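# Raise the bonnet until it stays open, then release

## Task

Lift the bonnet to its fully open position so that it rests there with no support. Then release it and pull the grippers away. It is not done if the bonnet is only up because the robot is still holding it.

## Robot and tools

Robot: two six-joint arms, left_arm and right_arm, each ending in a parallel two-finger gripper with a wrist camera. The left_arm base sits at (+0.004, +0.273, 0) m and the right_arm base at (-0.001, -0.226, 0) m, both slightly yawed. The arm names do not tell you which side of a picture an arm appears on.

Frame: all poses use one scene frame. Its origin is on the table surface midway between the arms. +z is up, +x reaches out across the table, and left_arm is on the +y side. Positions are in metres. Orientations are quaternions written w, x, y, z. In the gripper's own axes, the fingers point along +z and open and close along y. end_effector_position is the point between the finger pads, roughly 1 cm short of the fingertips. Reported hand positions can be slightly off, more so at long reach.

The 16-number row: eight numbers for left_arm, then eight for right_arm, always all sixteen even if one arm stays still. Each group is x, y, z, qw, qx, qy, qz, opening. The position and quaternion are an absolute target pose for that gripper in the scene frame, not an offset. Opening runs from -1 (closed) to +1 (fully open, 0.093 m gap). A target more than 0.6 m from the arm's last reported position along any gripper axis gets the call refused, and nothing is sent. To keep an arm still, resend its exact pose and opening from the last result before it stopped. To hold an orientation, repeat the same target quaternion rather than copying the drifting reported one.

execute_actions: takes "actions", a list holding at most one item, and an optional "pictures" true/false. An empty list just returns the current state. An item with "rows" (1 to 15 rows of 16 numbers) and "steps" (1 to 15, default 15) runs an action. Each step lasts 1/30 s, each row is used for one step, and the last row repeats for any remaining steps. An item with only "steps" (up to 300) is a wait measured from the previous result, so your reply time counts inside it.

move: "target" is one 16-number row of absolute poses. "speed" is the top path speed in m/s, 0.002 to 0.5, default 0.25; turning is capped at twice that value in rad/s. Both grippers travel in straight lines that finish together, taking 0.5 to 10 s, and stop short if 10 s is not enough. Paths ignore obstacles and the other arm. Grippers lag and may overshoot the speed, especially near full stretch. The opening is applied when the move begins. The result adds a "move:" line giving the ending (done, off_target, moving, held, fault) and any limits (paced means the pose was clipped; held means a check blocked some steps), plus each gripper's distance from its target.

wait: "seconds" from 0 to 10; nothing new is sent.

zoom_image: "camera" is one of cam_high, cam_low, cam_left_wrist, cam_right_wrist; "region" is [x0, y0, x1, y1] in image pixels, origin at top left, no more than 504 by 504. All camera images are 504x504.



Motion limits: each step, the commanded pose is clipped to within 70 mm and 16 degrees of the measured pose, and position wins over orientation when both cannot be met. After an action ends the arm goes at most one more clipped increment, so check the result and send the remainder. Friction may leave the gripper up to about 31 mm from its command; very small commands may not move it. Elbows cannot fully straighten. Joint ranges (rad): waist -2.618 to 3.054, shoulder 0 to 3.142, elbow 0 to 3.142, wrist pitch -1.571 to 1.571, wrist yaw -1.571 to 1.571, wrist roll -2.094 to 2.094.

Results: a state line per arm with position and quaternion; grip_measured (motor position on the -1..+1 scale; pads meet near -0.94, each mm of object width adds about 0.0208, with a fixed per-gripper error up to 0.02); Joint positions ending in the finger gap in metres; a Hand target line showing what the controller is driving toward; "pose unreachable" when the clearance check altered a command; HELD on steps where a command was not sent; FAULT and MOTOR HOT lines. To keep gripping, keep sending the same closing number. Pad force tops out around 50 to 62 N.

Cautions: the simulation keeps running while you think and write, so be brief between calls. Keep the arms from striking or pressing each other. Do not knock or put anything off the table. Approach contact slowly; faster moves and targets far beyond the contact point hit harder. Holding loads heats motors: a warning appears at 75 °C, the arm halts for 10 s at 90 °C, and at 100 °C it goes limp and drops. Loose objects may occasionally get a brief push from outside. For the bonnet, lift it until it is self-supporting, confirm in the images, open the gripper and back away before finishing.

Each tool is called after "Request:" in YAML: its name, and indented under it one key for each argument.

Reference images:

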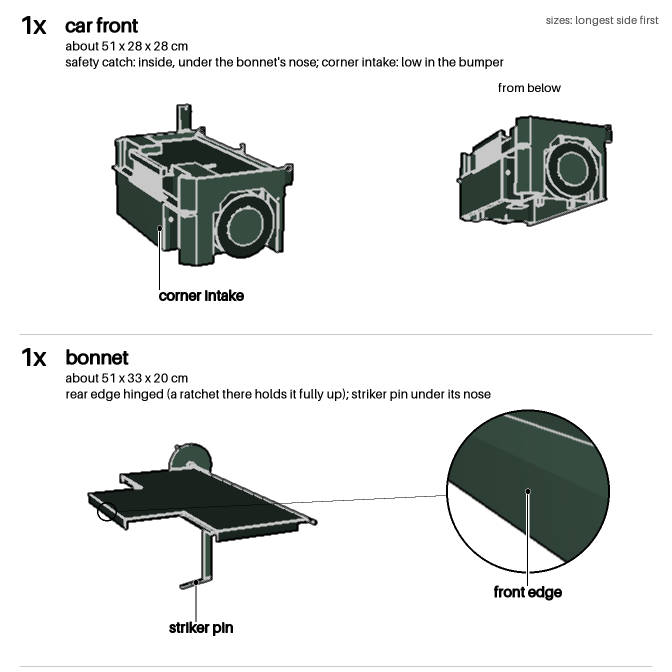

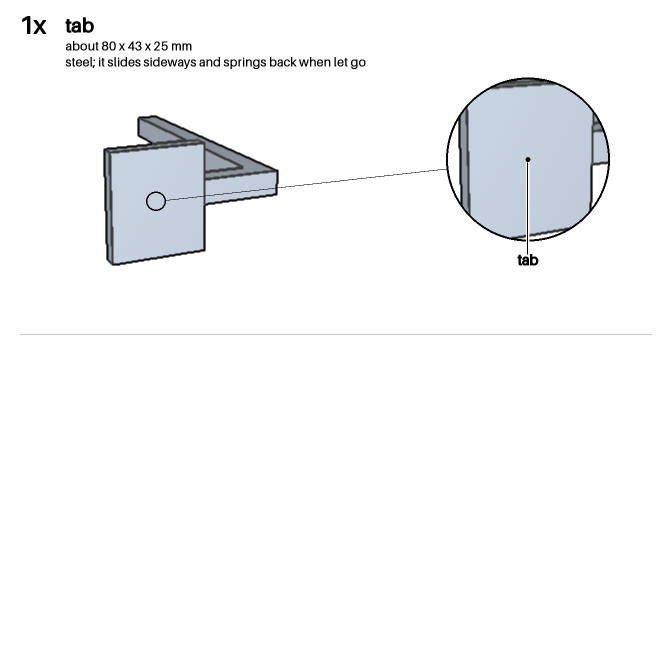

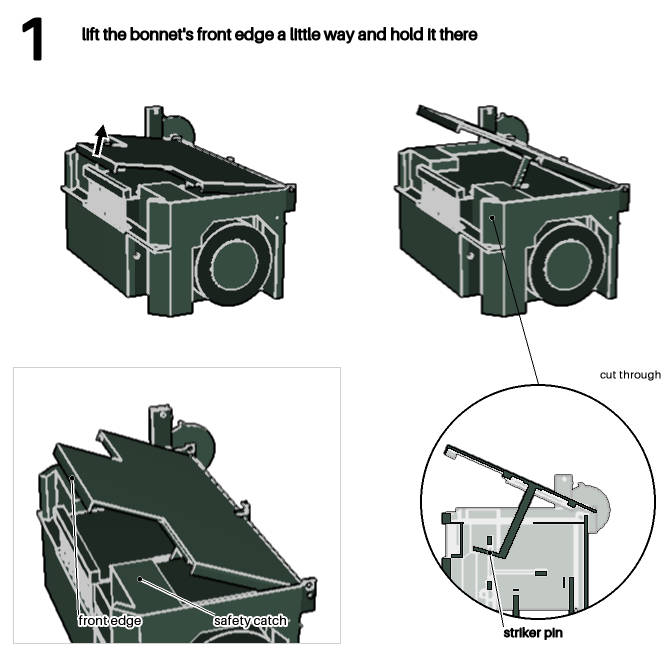

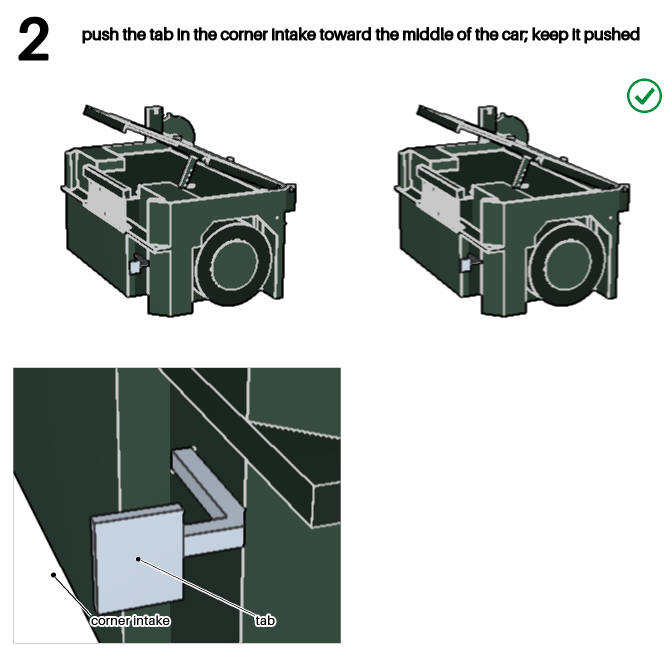

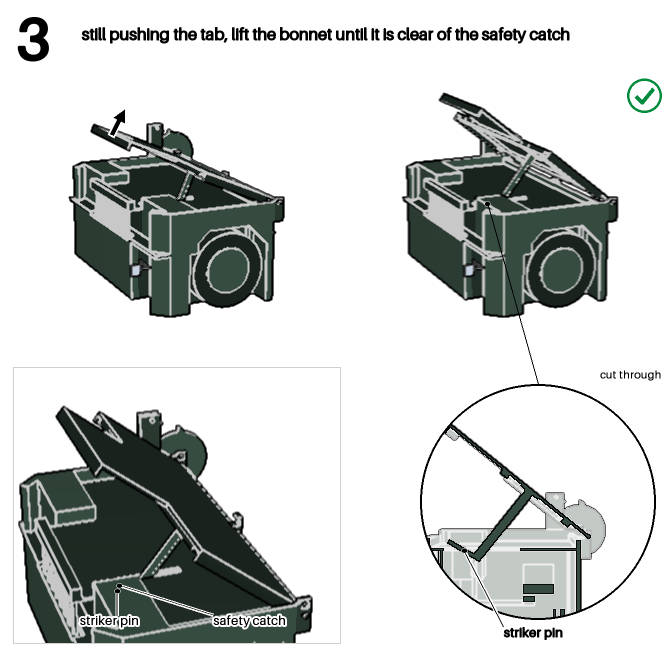

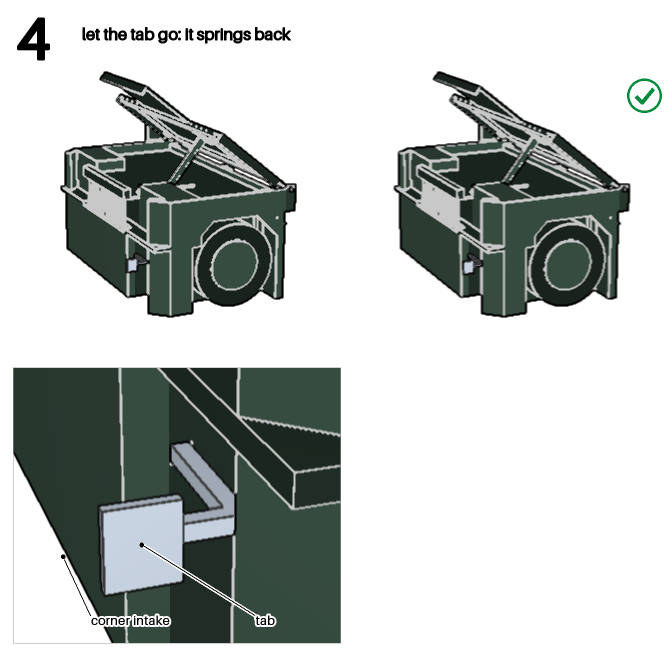

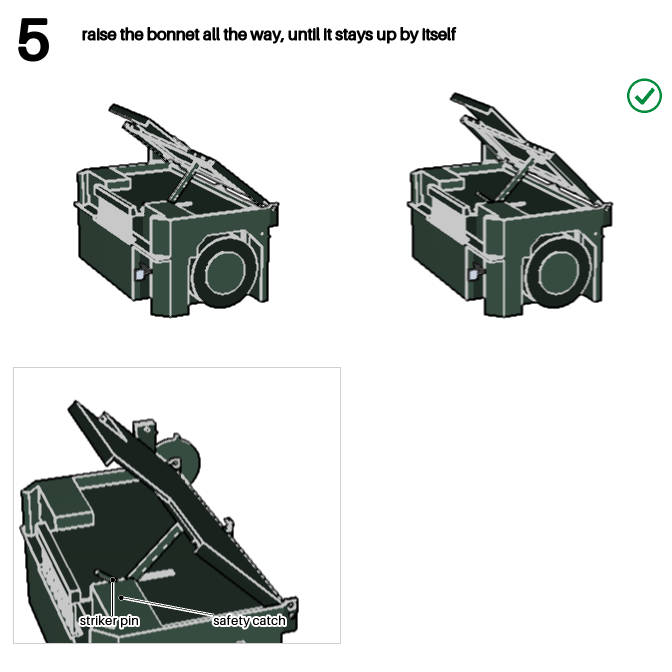

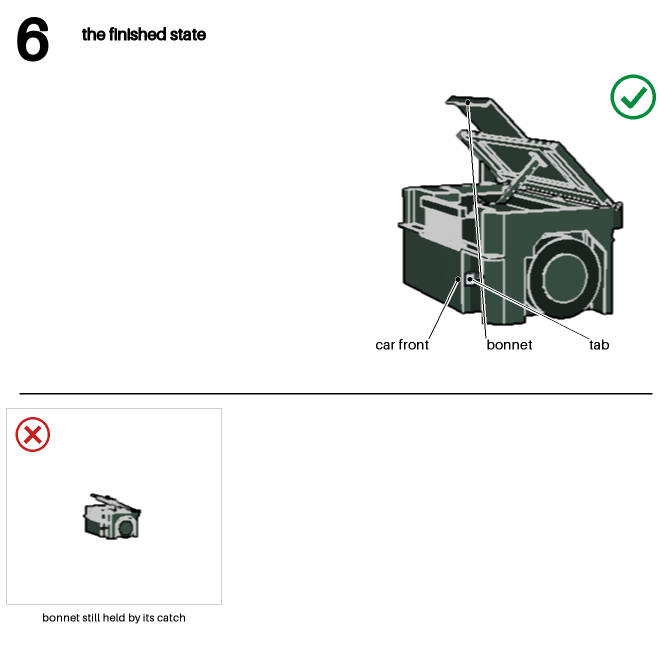

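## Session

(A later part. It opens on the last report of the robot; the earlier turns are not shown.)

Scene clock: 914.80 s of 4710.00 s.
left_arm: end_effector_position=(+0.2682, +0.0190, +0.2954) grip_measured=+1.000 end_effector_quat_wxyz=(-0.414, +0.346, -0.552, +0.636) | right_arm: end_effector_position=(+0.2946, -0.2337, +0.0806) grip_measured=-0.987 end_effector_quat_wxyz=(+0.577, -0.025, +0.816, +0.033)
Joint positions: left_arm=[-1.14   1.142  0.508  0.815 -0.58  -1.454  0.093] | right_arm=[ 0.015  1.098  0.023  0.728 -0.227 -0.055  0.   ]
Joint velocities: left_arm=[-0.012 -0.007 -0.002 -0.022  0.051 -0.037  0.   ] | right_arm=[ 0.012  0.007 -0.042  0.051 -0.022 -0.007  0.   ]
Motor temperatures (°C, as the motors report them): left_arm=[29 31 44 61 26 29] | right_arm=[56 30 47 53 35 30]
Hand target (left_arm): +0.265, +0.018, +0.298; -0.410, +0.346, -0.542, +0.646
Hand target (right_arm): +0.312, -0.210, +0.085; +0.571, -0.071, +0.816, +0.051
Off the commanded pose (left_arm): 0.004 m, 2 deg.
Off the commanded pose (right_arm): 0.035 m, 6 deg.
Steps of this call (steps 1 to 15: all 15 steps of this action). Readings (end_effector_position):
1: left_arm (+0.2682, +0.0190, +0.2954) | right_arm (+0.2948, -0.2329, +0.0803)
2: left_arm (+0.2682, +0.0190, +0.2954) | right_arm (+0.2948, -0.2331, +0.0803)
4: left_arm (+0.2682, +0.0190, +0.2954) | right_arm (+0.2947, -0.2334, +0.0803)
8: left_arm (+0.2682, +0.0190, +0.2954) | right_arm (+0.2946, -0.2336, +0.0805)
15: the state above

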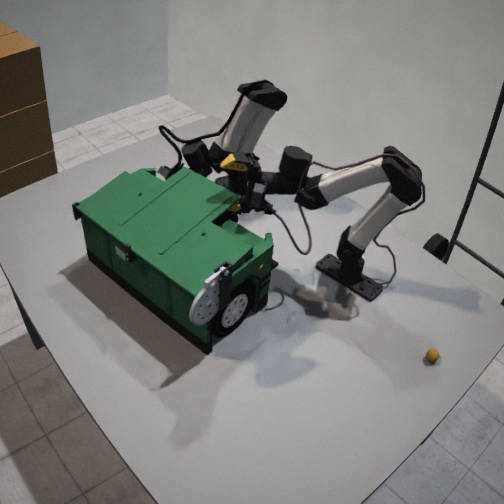

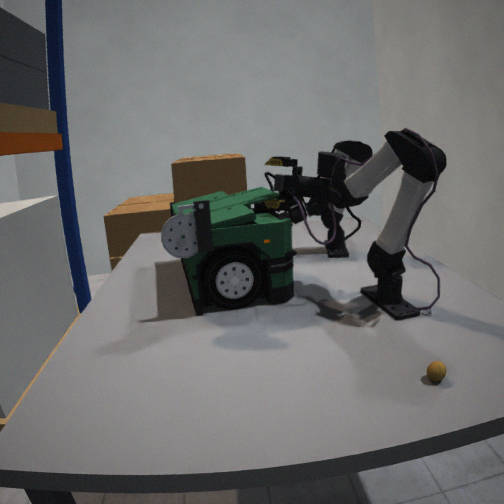

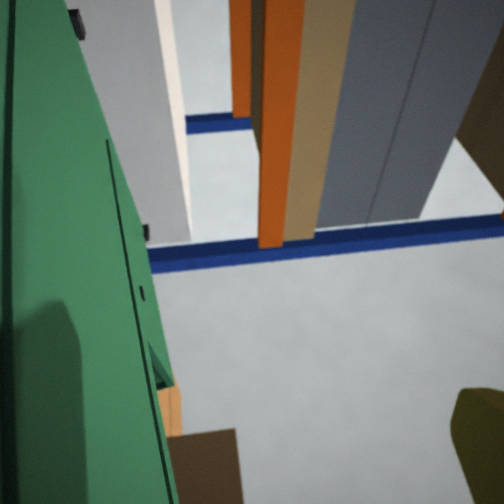

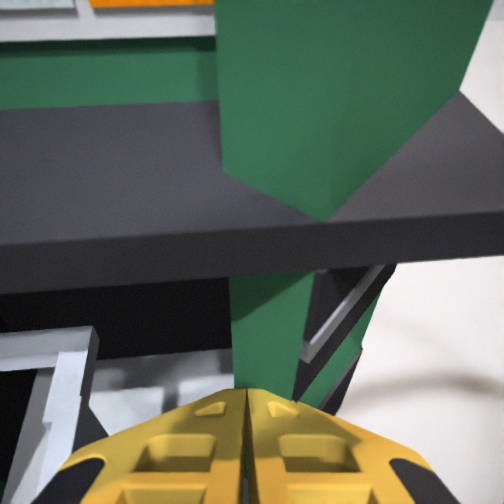

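Request:
execute_actions:
  actions:
    - {"rows":[[0.265,0.018,0.31,0.41,-0.345,0.54,-0.645,1,0.31,-0.16,0.083,0.572,0.071,0.816,-0.05,-1]],"steps":15}

Request:
execute_actions:
  actions:
    - {"rows":[[0.265,0.018,0.33,0.41,-0.345,0.54,-0.645,1,0.31,-0.16,0.083,0.572,0.071,0.816,-0.05,-1]],"steps":15}

Scene clock: 921.03 s of 4710.00 s.
left_arm: end_effector_position=(+0.2685, +0.0185, +0.2922) grip_measured=+1.000 end_effector_quat_wxyz=(-0.414, +0.346, -0.558, +0.631) | right_arm: end_effector_position=(+0.2711, -0.2380, +0.0863) grip_measured=-0.988 end_effector_quat_wxyz=(+0.553, +0.158, +0.784, -0.234)
Joint positions: left_arm=[-1.14   1.142  0.508  0.8   -0.58  -1.454  0.093] | right_arm=[0.691 1.219 0.142 0.489 1.046 0.321 0.   ]
Joint velocities: left_arm=[-0.007 -0.022 -0.002 -0.095  0.007 -0.022  0.   ] | right_arm=[ 0.364  0.432  0.408 -0.711  0.828  0.52   0.   ]
Motor temperatures (°C, as the motors report them): left_arm=[29 31 44 61 26 29] | right_arm=[56 30 49 52 35 30]
Hand target (left_arm): +0.265, +0.019, +0.310; -0.411, +0.346, -0.541, +0.647
Hand target (right_arm): +0.291, -0.165, +0.089; +0.566, +0.097, +0.813, -0.100
Off the commanded pose (left_arm): 0.018 m, 3 deg.
Off the commanded pose (right_arm): 0.087 m, 24 deg; orientation clipped at the last step of the last action.
Steps of this call (steps 1 to 90: nothing new was sent; then 2.73 s passed at rest; steps 91 to 105: all 15 steps of this action). Readings (end_effector_position):
91: left_arm (+0.2682, +0.0189, +0.2947) | right_arm (+0.2932, -0.2314, +0.0802)
92: left_arm (+0.2683, +0.0188, +0.2943) | right_arm (+0.2920, -0.2331, +0.0805)
94: left_arm (+0.2684, +0.0187, +0.2934) | right_arm (+0.2884, -0.2364, +0.0813)
98: left_arm (+0.2684, +0.0186, +0.2926) | right_arm (+0.2812, -0.2399, +0.0829)
105: the state above

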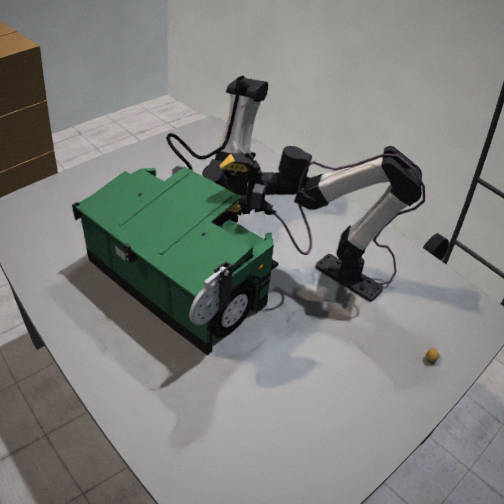

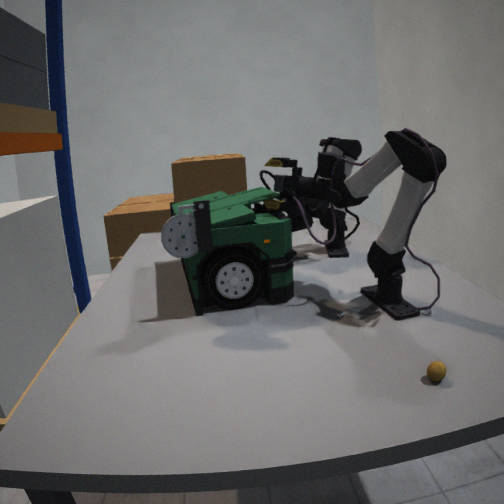

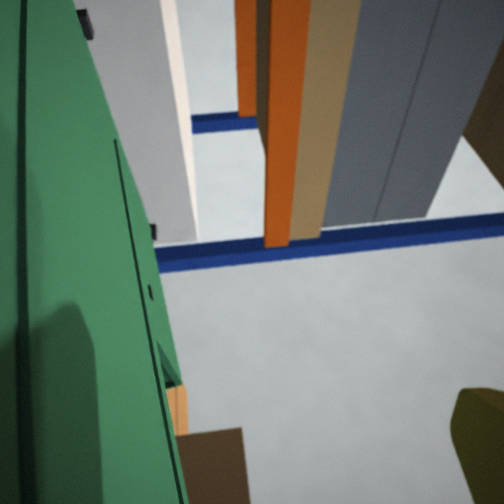

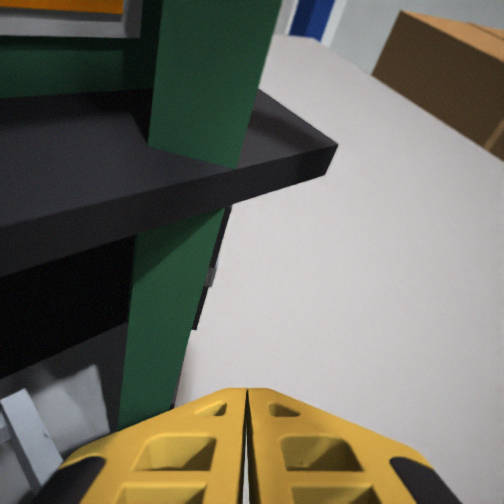

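Scene clock: 921.53 s of 4710.00 s.
left_arm: end_effector_position=(+0.2698, +0.0165, +0.2958) grip_measured=+1.000 end_effector_quat_wxyz=(+0.413, -0.346, +0.578, -0.613) | right_arm: end_effector_position=(+0.2660, -0.2112, +0.0957) grip_measured=-0.987 end_effector_quat_wxyz=(+0.542, +0.113, +0.770, -0.317)
Joint positions: left_arm=[-1.14   1.117  0.56   0.668 -0.581 -1.456  0.093] | right_arm=[0.875 1.341 0.287 0.199 1.285 0.449 0.   ]
Joint velocities: left_arm=[ 0.007 -0.022  0.002 -0.037 -0.051 -0.022  0.   ] | right_arm=[ 0.007  0.007  0.022 -0.139  0.066  0.007  0.   ]
Motor temperatures (°C, as the motors report them): left_arm=[29 31 44 61 26 29] | right_arm=[55 30 49 52 36 30]
Hand target (left_arm): +0.264, +0.020, +0.329; +0.410, -0.346, +0.542, -0.647
Hand target (right_arm): +0.292, -0.158, +0.095; +0.556, +0.096, +0.803, -0.190
Off the commanded pose (left_arm): 0.035 m, 6 deg.
Off the commanded pose (right_arm): 0.069 m, 32 deg; orientation clipped at the last step of the last action.
Steps of this call (steps 1 to 15: all 15 steps of this action). Readings (end_effector_position):
1: left_arm (+0.2686, +0.0184, +0.2932) | right_arm (+0.2706, -0.2378, +0.0868)
2: left_arm (+0.2687, +0.0182, +0.2965) | right_arm (+0.2701, -0.2378, +0.0873)
4: left_arm (+0.2692, +0.0174, +0.2967) | right_arm (+0.2692, -0.2378, +0.0881)
8: left_arm (+0.2697, +0.0167, +0.2962) | right_arm (+0.2657, -0.2349, +0.0915)
15: the state above

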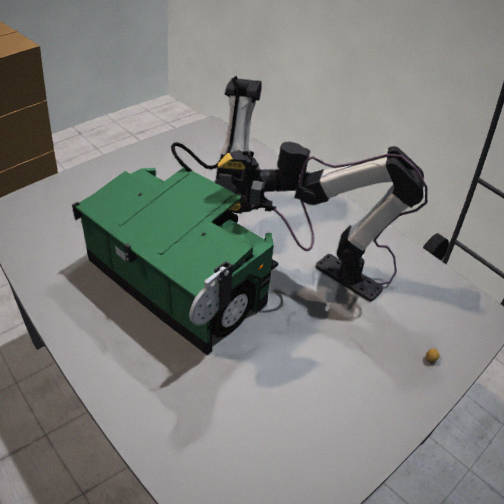

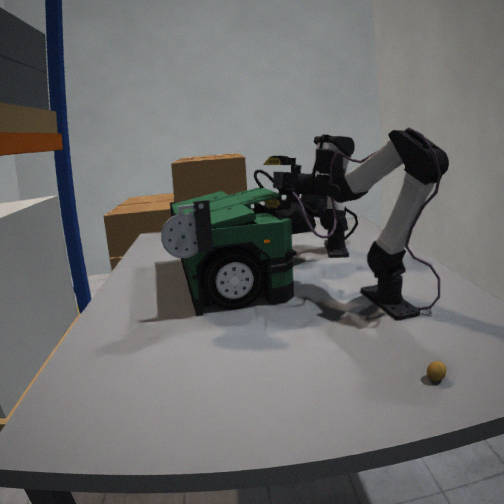

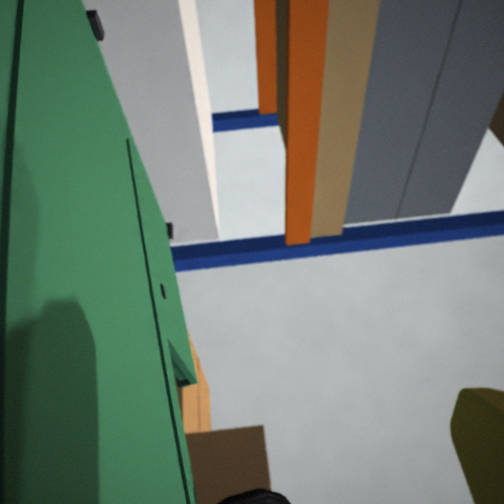

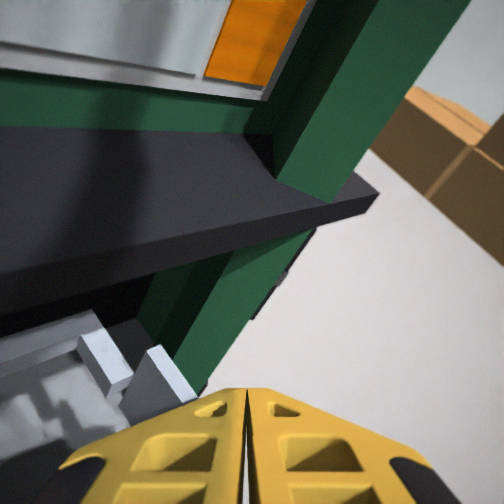

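Request:
move:
  target: [0.268,0.018,0.294,0.41,-0.345,0.54,-0.645,1,0.22,-0.23,0.11,0.46,-0.077,0.884,0.04,-1]
  speed: 0.15

Request:
zoom_image:
  camera: "cam_low"
  region: [150,130,350,320]

Request:
zoom_image:
  camera: "cam_high"
  region: [60,130,320,360]

Scene clock: 962.03 s of 4710.00 s.
left_arm: end_effector_position=(+0.2684, +0.0183, +0.2927) grip_measured=+1.000 end_effector_quat_wxyz=(-0.412, +0.347, -0.551, +0.638) | right_arm: end_effector_position=(+0.2202, -0.2302, +0.1082) grip_measured=-0.987 end_effector_quat_wxyz=(+0.461, -0.077, +0.883, +0.028)
Joint positions: left_arm=[-1.14   1.154  0.5    0.838 -0.579 -1.458  0.093] | right_arm=[-0.111  0.418  0.293 -0.53  -0.347 -0.281  0.   ]
Joint velocities: left_arm=[ 0.017 -0.017  0.007  0.022  0.022 -0.051  0.   ] | right_arm=[-0.007 -0.007 -0.032  0.007 -0.066  0.007  0.   ]
Motor temperatures (°C, as the motors report them): left_arm=[29 32 48 60 26 29] | right_arm=[48 30 53 50 38 29]
Hand target (left_arm): +0.268, +0.018, +0.294; -0.410, +0.346, -0.542, +0.647
Hand target (right_arm): +0.221, -0.231, +0.113; +0.459, -0.079, +0.884, +0.031
Off the commanded pose (left_arm): 0.001 m, 1 deg.
Off the commanded pose (right_arm): 0.002 m, 1 deg.
After step 90, 33.90 s passed at rest.
move: done

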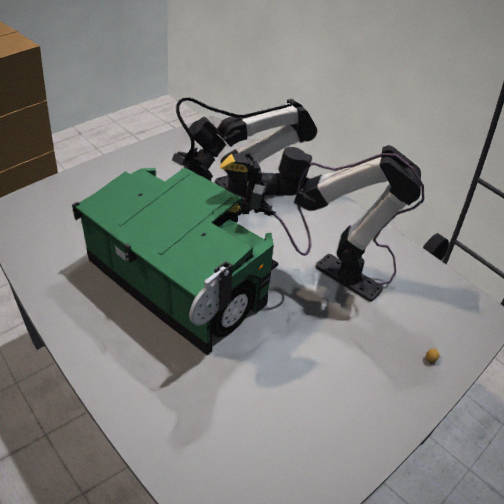

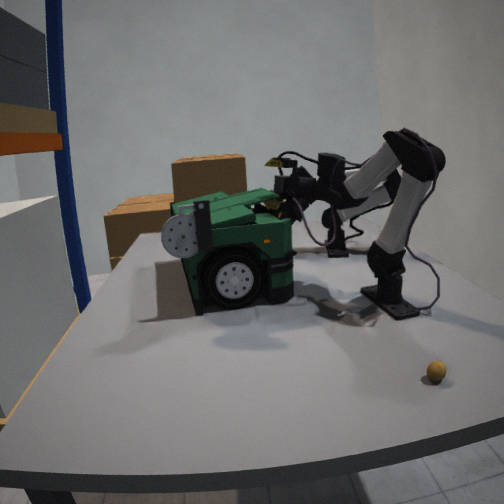

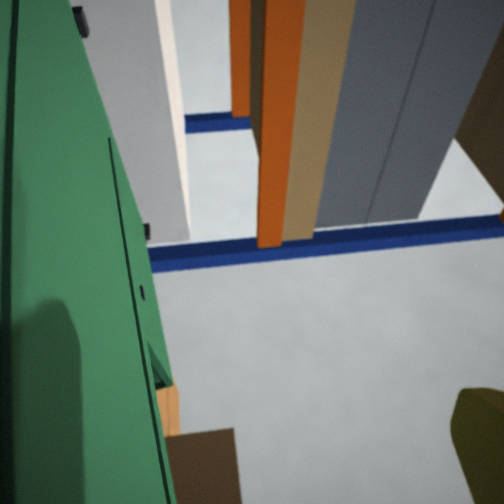

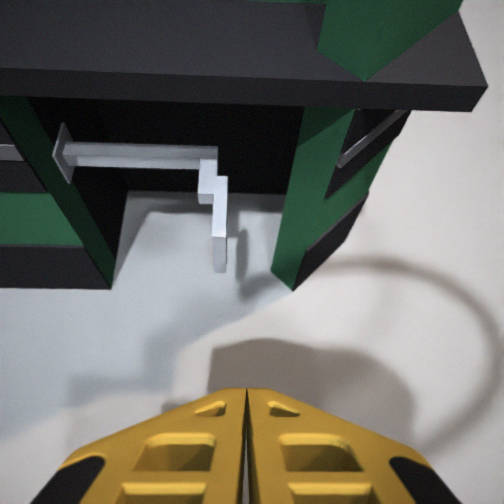

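Region (150, 130, 350, 320) of cam_low's 504x504 image, scaled by 2.520, with more detail than that image has; it fills the top 479 rows of this view, and the rest is white.

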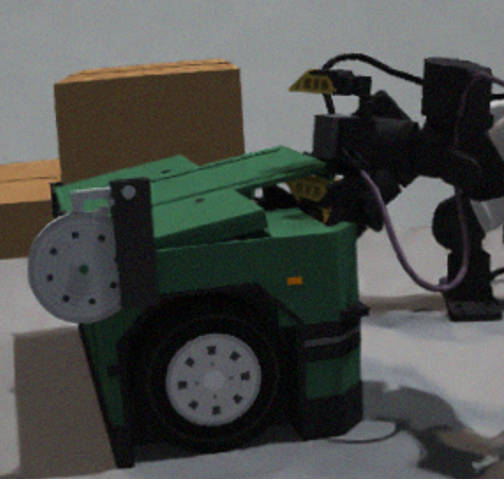

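Region (60, 130, 320, 360) of cam_high's 504x504 image, scaled by 1.938, with more detail than that image has; it fills the top 446 rows of this view, and the rest is white.

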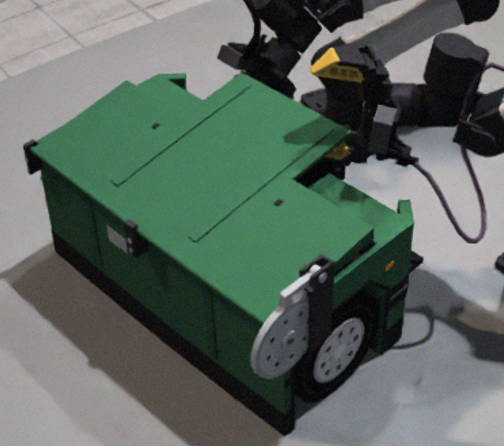

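Request:
move:
  target: [0.268,0.018,0.294,0.41,-0.345,0.54,-0.645,1,0.225,-0.19,0.112,0.46,-0.077,0.884,0.04,0.75]
  speed: 0.15

Scene clock: 972.07 s of 4710.00 s.
left_arm: end_effector_position=(+0.2684, +0.0183, +0.2927) grip_measured=+1.000 end_effector_quat_wxyz=(-0.412, +0.347, -0.551, +0.638) | right_arm: end_effector_position=(+0.2208, -0.1898, +0.1064) grip_measured=+0.748 end_effector_quat_wxyz=(+0.450, -0.078, +0.888, +0.045)
Joint positions: left_arm=[-1.14   1.154  0.5    0.838 -0.579 -1.458  0.093] | right_arm=[ 0.295  0.418  0.293 -0.509 -0.05  -0.025  0.081]
Joint velocities: left_arm=[ 0.007 -0.007 -0.002 -0.066 -0.081 -0.007  0.   ] | right_arm=[ 0.002  0.007 -0.007 -0.007 -0.022 -0.007  0.   ]
Motor temperatures (°C, as the motors report them): left_arm=[29 31 47 60 26 29] | right_arm=[47 30 53 49 36 29]
Hand target (left_arm): +0.268, +0.018, +0.294; -0.411, +0.346, -0.542, +0.646
Hand target (right_arm): +0.224, -0.189, +0.112; +0.459, -0.075, +0.884, +0.044
Off the commanded pose (left_arm): 0.001 m, 1 deg.
Off the commanded pose (right_arm): 0.007 m, 1 deg.
After step 90, 5.90 s passed at rest.
move: done

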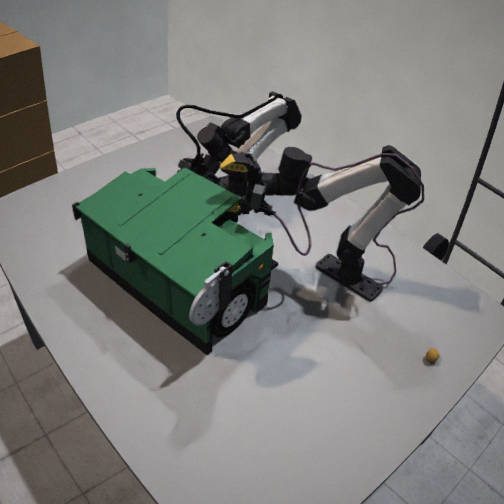

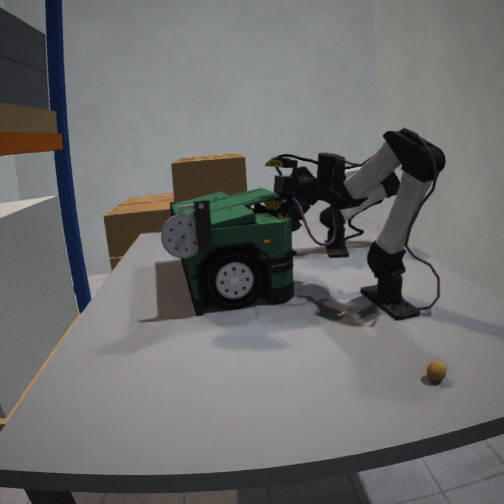

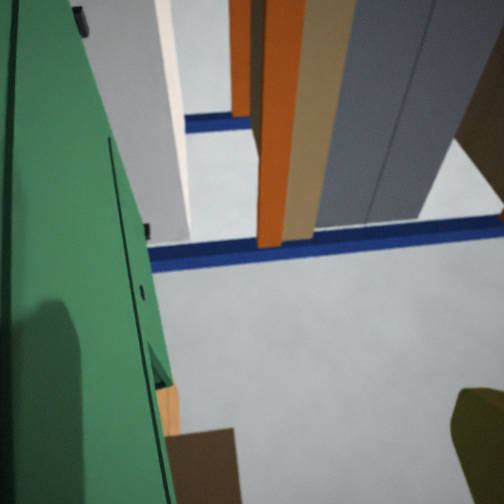

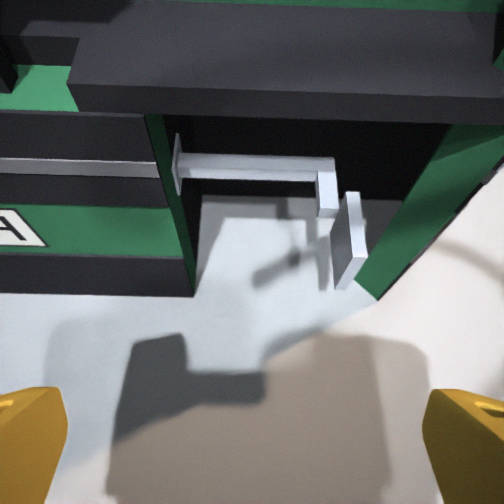

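Request:
move:
  target: [0.268,0.018,0.294,0.41,-0.345,0.54,-0.645,1,0.235,-0.232,0.105,0.46,-0.077,0.884,0.04,-1]
  speed: 0.15

Request:
move:
  target: [0.268,0.018,0.294,0.41,-0.345,0.54,-0.645,1,0.285,-0.23,0.085,0.64,-0.067,0.763,0.056,-1]
  speed: 0.08

Scene clock: 987.07 s of 4710.00 s.
left_arm: end_effector_position=(+0.2684, +0.0183, +0.2927) grip_measured=+1.000 end_effector_quat_wxyz=(-0.412, +0.347, -0.551, +0.638) | right_arm: end_effector_position=(+0.2335, -0.2317, +0.1064) grip_measured=-0.985 end_effector_quat_wxyz=(+0.461, -0.076, +0.884, +0.034)
Joint positions: left_arm=[-1.14   1.154  0.5    0.838 -0.579 -1.458  0.093] | right_arm=[-0.104  0.521  0.293 -0.429 -0.352 -0.272  0.   ]
Joint velocities: left_arm=[ 0.007 -0.007 -0.007 -0.051 -0.022 -0.022  0.   ] | right_arm=[-0.012 -0.007 -0.007  0.022 -0.051 -0.022  0.   ]
Motor temperatures (°C, as the motors report them): left_arm=[29 31 46 60 26 29] | right_arm=[45 30 52 49 35 29]
Hand target (left_arm): +0.268, +0.018, +0.294; -0.411, +0.346, -0.542, +0.646
Hand target (right_arm): +0.235, -0.233, +0.105; +0.461, -0.078, +0.883, +0.036
Off the commanded pose (left_arm): 0.001 m, 1 deg.
Off the commanded pose (right_arm): 0.002 m, 1 deg.
After step 90, 10.87 s passed at rest.
move: done

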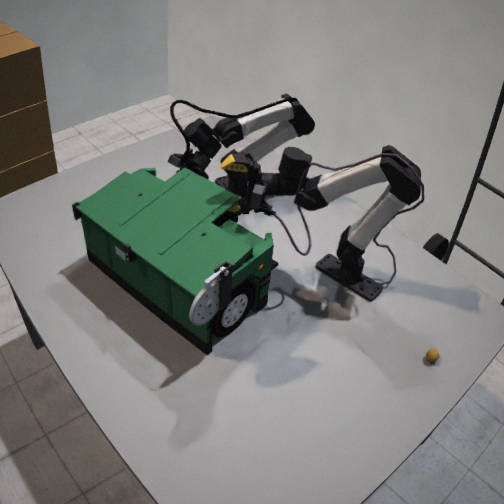

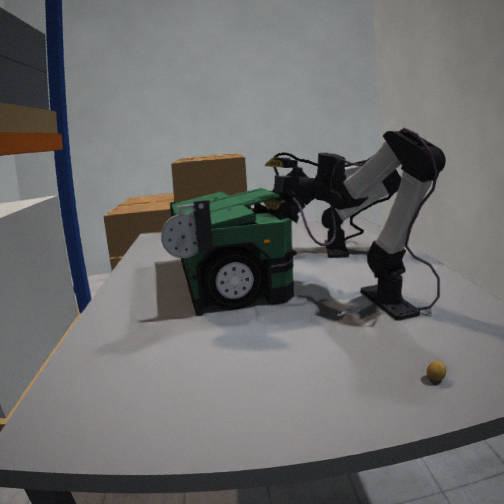

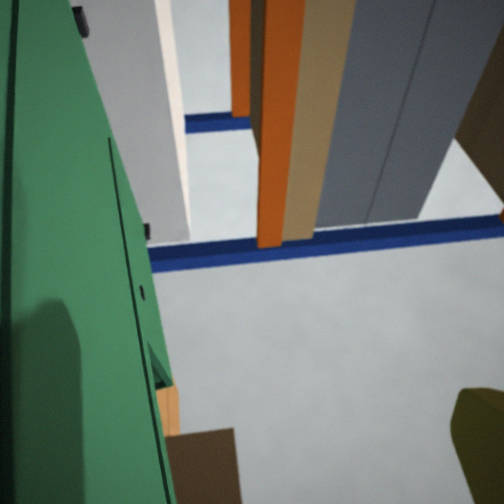

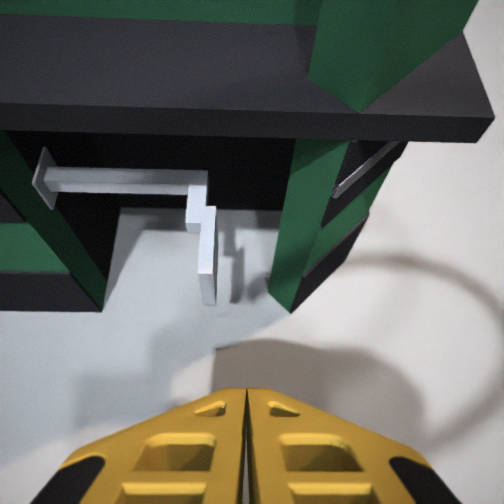

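Scene clock: 990.17 s of 4710.00 s.
left_arm: end_effector_position=(+0.2684, +0.0183, +0.2927) grip_measured=+1.000 end_effector_quat_wxyz=(-0.412, +0.347, -0.551, +0.638) | right_arm: end_effector_position=(+0.2856, -0.2357, +0.0890) grip_measured=-0.985 end_effector_quat_wxyz=(+0.593, -0.076, +0.800, +0.049)
Joint positions: left_arm=[-1.14   1.154  0.5    0.838 -0.579 -1.458  0.093] | right_arm=[-0.118  1.033  0.008  0.697 -0.442 -0.157  0.   ]
Joint velocities: left_arm=[-0.017  0.007 -0.002 -0.051  0.007 -0.051  0.   ] | right_arm=[-0.007  0.022 -0.002  0.11  -0.066  0.007  0.   ]
Motor temperatures (°C, as the motors report them): left_arm=[29 31 46 60 26 29] | right_arm=[45 29 52 49 35 29]
Hand target (left_arm): +0.268, +0.018, +0.294; -0.411, +0.346, -0.542, +0.646
Hand target (right_arm): +0.284, -0.229, +0.086; +0.593, -0.083, +0.798, +0.067
Off the commanded pose (left_arm): 0.001 m, 1 deg.
Off the commanded pose (right_arm): 0.007 m, 7 deg.
joint sent to its limit (right arm) — the command would take joint 3 (elbow) past its lower limit, so that joint was sent only as far as its limit.
move: off_target (right_arm)

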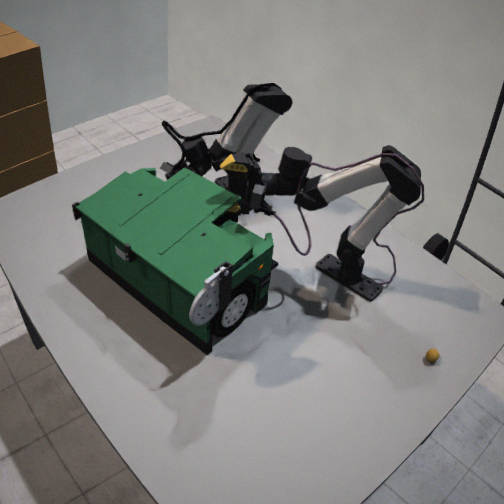

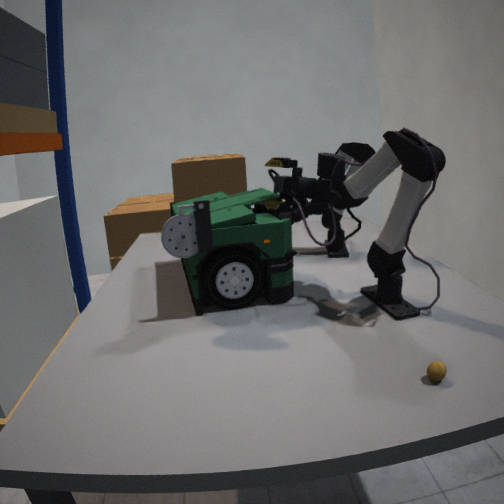

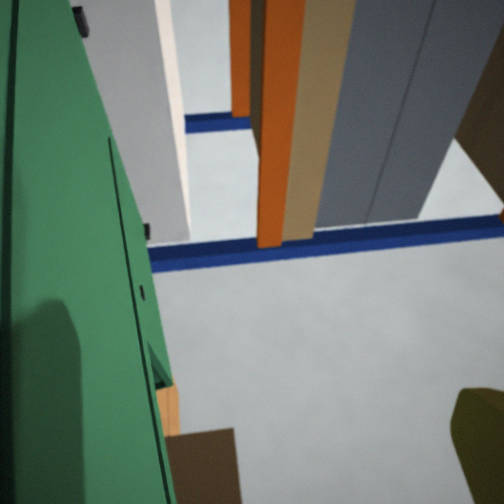

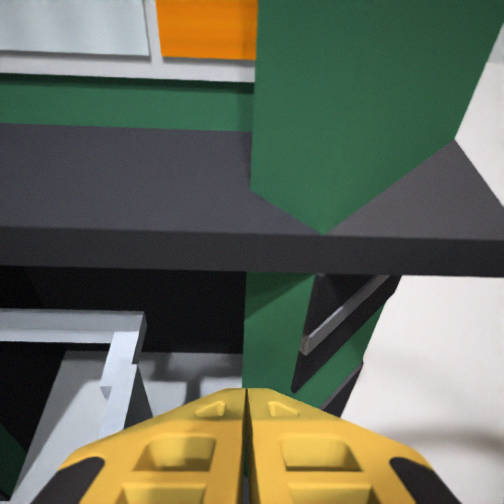

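Request:
move:
  target: [0.268,0.018,0.294,0.41,-0.345,0.54,-0.645,1,0.29,-0.218,0.086,0.62,-0.08,0.778,0.065,-1]
  speed: 0.05

Request:
move:
  target: [0.268,0.018,0.294,0.41,-0.345,0.54,-0.645,1,0.345,-0.21,0.084,0.66,-0.08,0.744,0.07,-1]
  speed: 0.05

Scene clock: 996.97 s of 4710.00 s.
left_arm: end_effector_position=(+0.2684, +0.0183, +0.2927) grip_measured=+1.000 end_effector_quat_wxyz=(-0.412, +0.347, -0.551, +0.638) | right_arm: end_effector_position=(+0.2902, -0.2382, +0.0894) grip_measured=-0.985 end_effector_quat_wxyz=(+0.599, -0.061, +0.798, +0.033)
Joint positions: left_arm=[-1.14   1.154  0.5    0.838 -0.579 -1.458  0.093] | right_arm=[-0.079  1.082  0.002  0.776 -0.364 -0.132  0.   ]
Joint velocities: left_arm=[-0.007  0.002 -0.012 -0.037 -0.081 -0.081  0.   ] | right_arm=[-0.002  0.002  0.002 -0.022 -0.022 -0.066  0.   ]
Motor temperatures (°C, as the motors report them): left_arm=[29 31 46 60 26 29] | right_arm=[45 29 50 50 35 29]
Hand target (left_arm): +0.268, +0.018, +0.294; -0.411, +0.346, -0.542, +0.646
Hand target (right_arm): +0.289, -0.219, +0.087; +0.596, -0.085, +0.796, +0.070
Off the commanded pose (left_arm): 0.001 m, 1 deg.
Off the commanded pose (right_arm): 0.020 m, 5 deg.
joint sent to its limit (right arm) — the command would take joint 3 (elbow) past its lower limit, so that joint was sent only as far as its limit.
After step 90, 2.80 s passed at rest.
move: off_target (right_arm)

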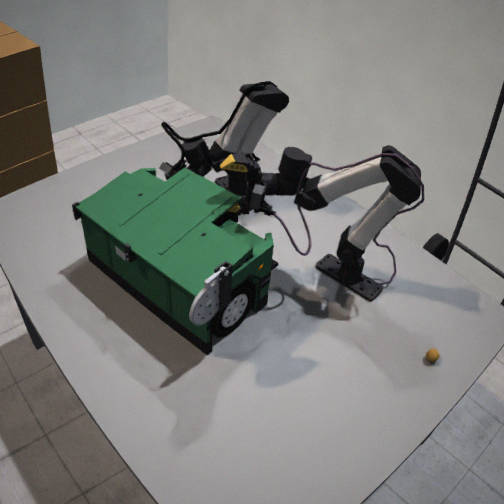

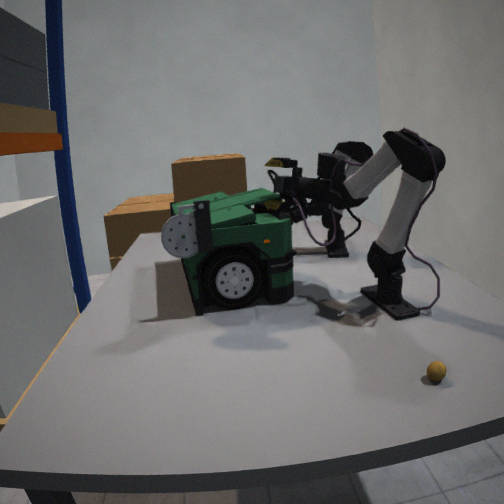

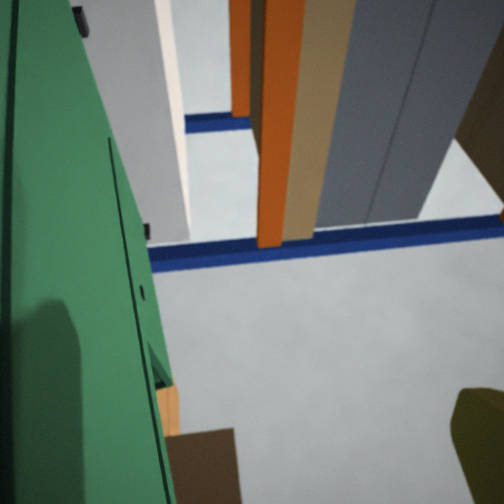

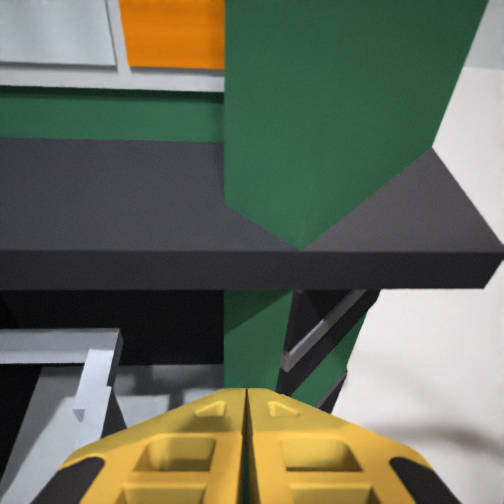

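Scene clock: 999.13 s of 4710.00 s.
left_arm: end_effector_position=(+0.2682, +0.0187, +0.2950) grip_measured=+1.000 end_effector_quat_wxyz=(-0.412, +0.347, -0.546, +0.641) | right_arm: end_effector_position=(+0.2963, -0.2291, +0.0841) grip_measured=-0.986 end_effector_quat_wxyz=(+0.611, -0.080, +0.781, +0.102)
Joint positions: left_arm=[-1.14   1.154  0.5    0.849 -0.579 -1.458  0.093] | right_arm=[-0.151  1.376  0.002  1.093 -0.57  -0.091  0.   ]
Joint velocities: left_arm=[ 0.002  0.002  0.002  0.081 -0.037  0.007  0.   ] | right_arm=[-0.002  0.032  0.002  0.037 -0.125  0.037  0.   ]
Motor temperatures (°C, as the motors report them): left_arm=[29 31 45 60 26 29] | right_arm=[46 30 51 50 35 29]
Hand target (left_arm): +0.268, +0.018, +0.294; -0.411, +0.346, -0.542, +0.646
Hand target (right_arm): +0.330, -0.208, +0.089; +0.619, -0.100, +0.774, +0.089
Off the commanded pose (left_arm): 0.001 m, 1 deg.
Off the commanded pose (right_arm): 0.052 m, 8 deg.
move: off_target (right_arm)

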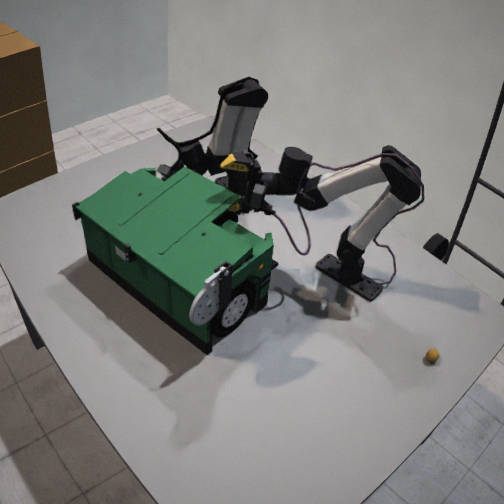

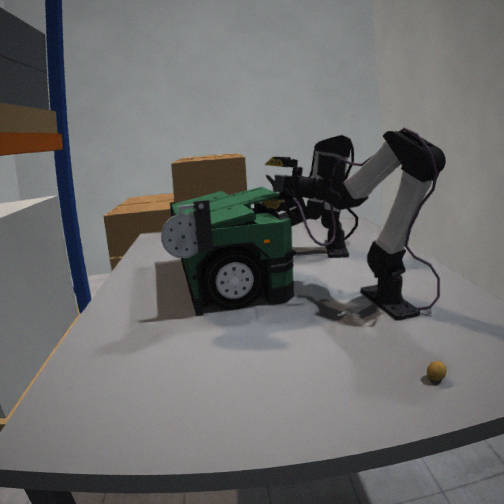

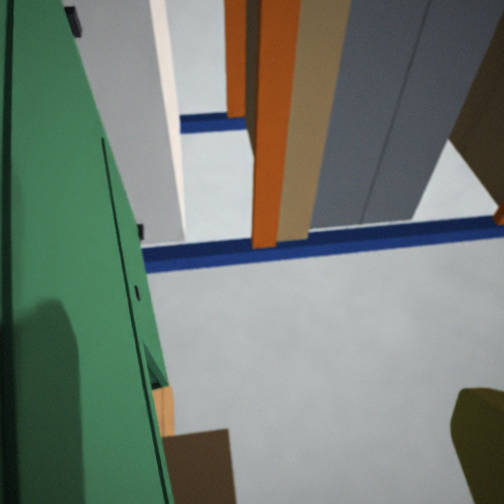

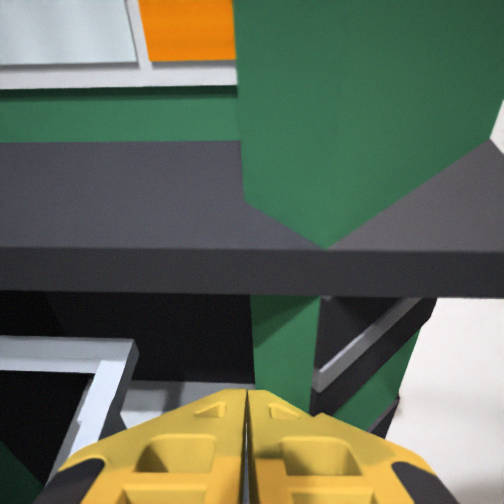

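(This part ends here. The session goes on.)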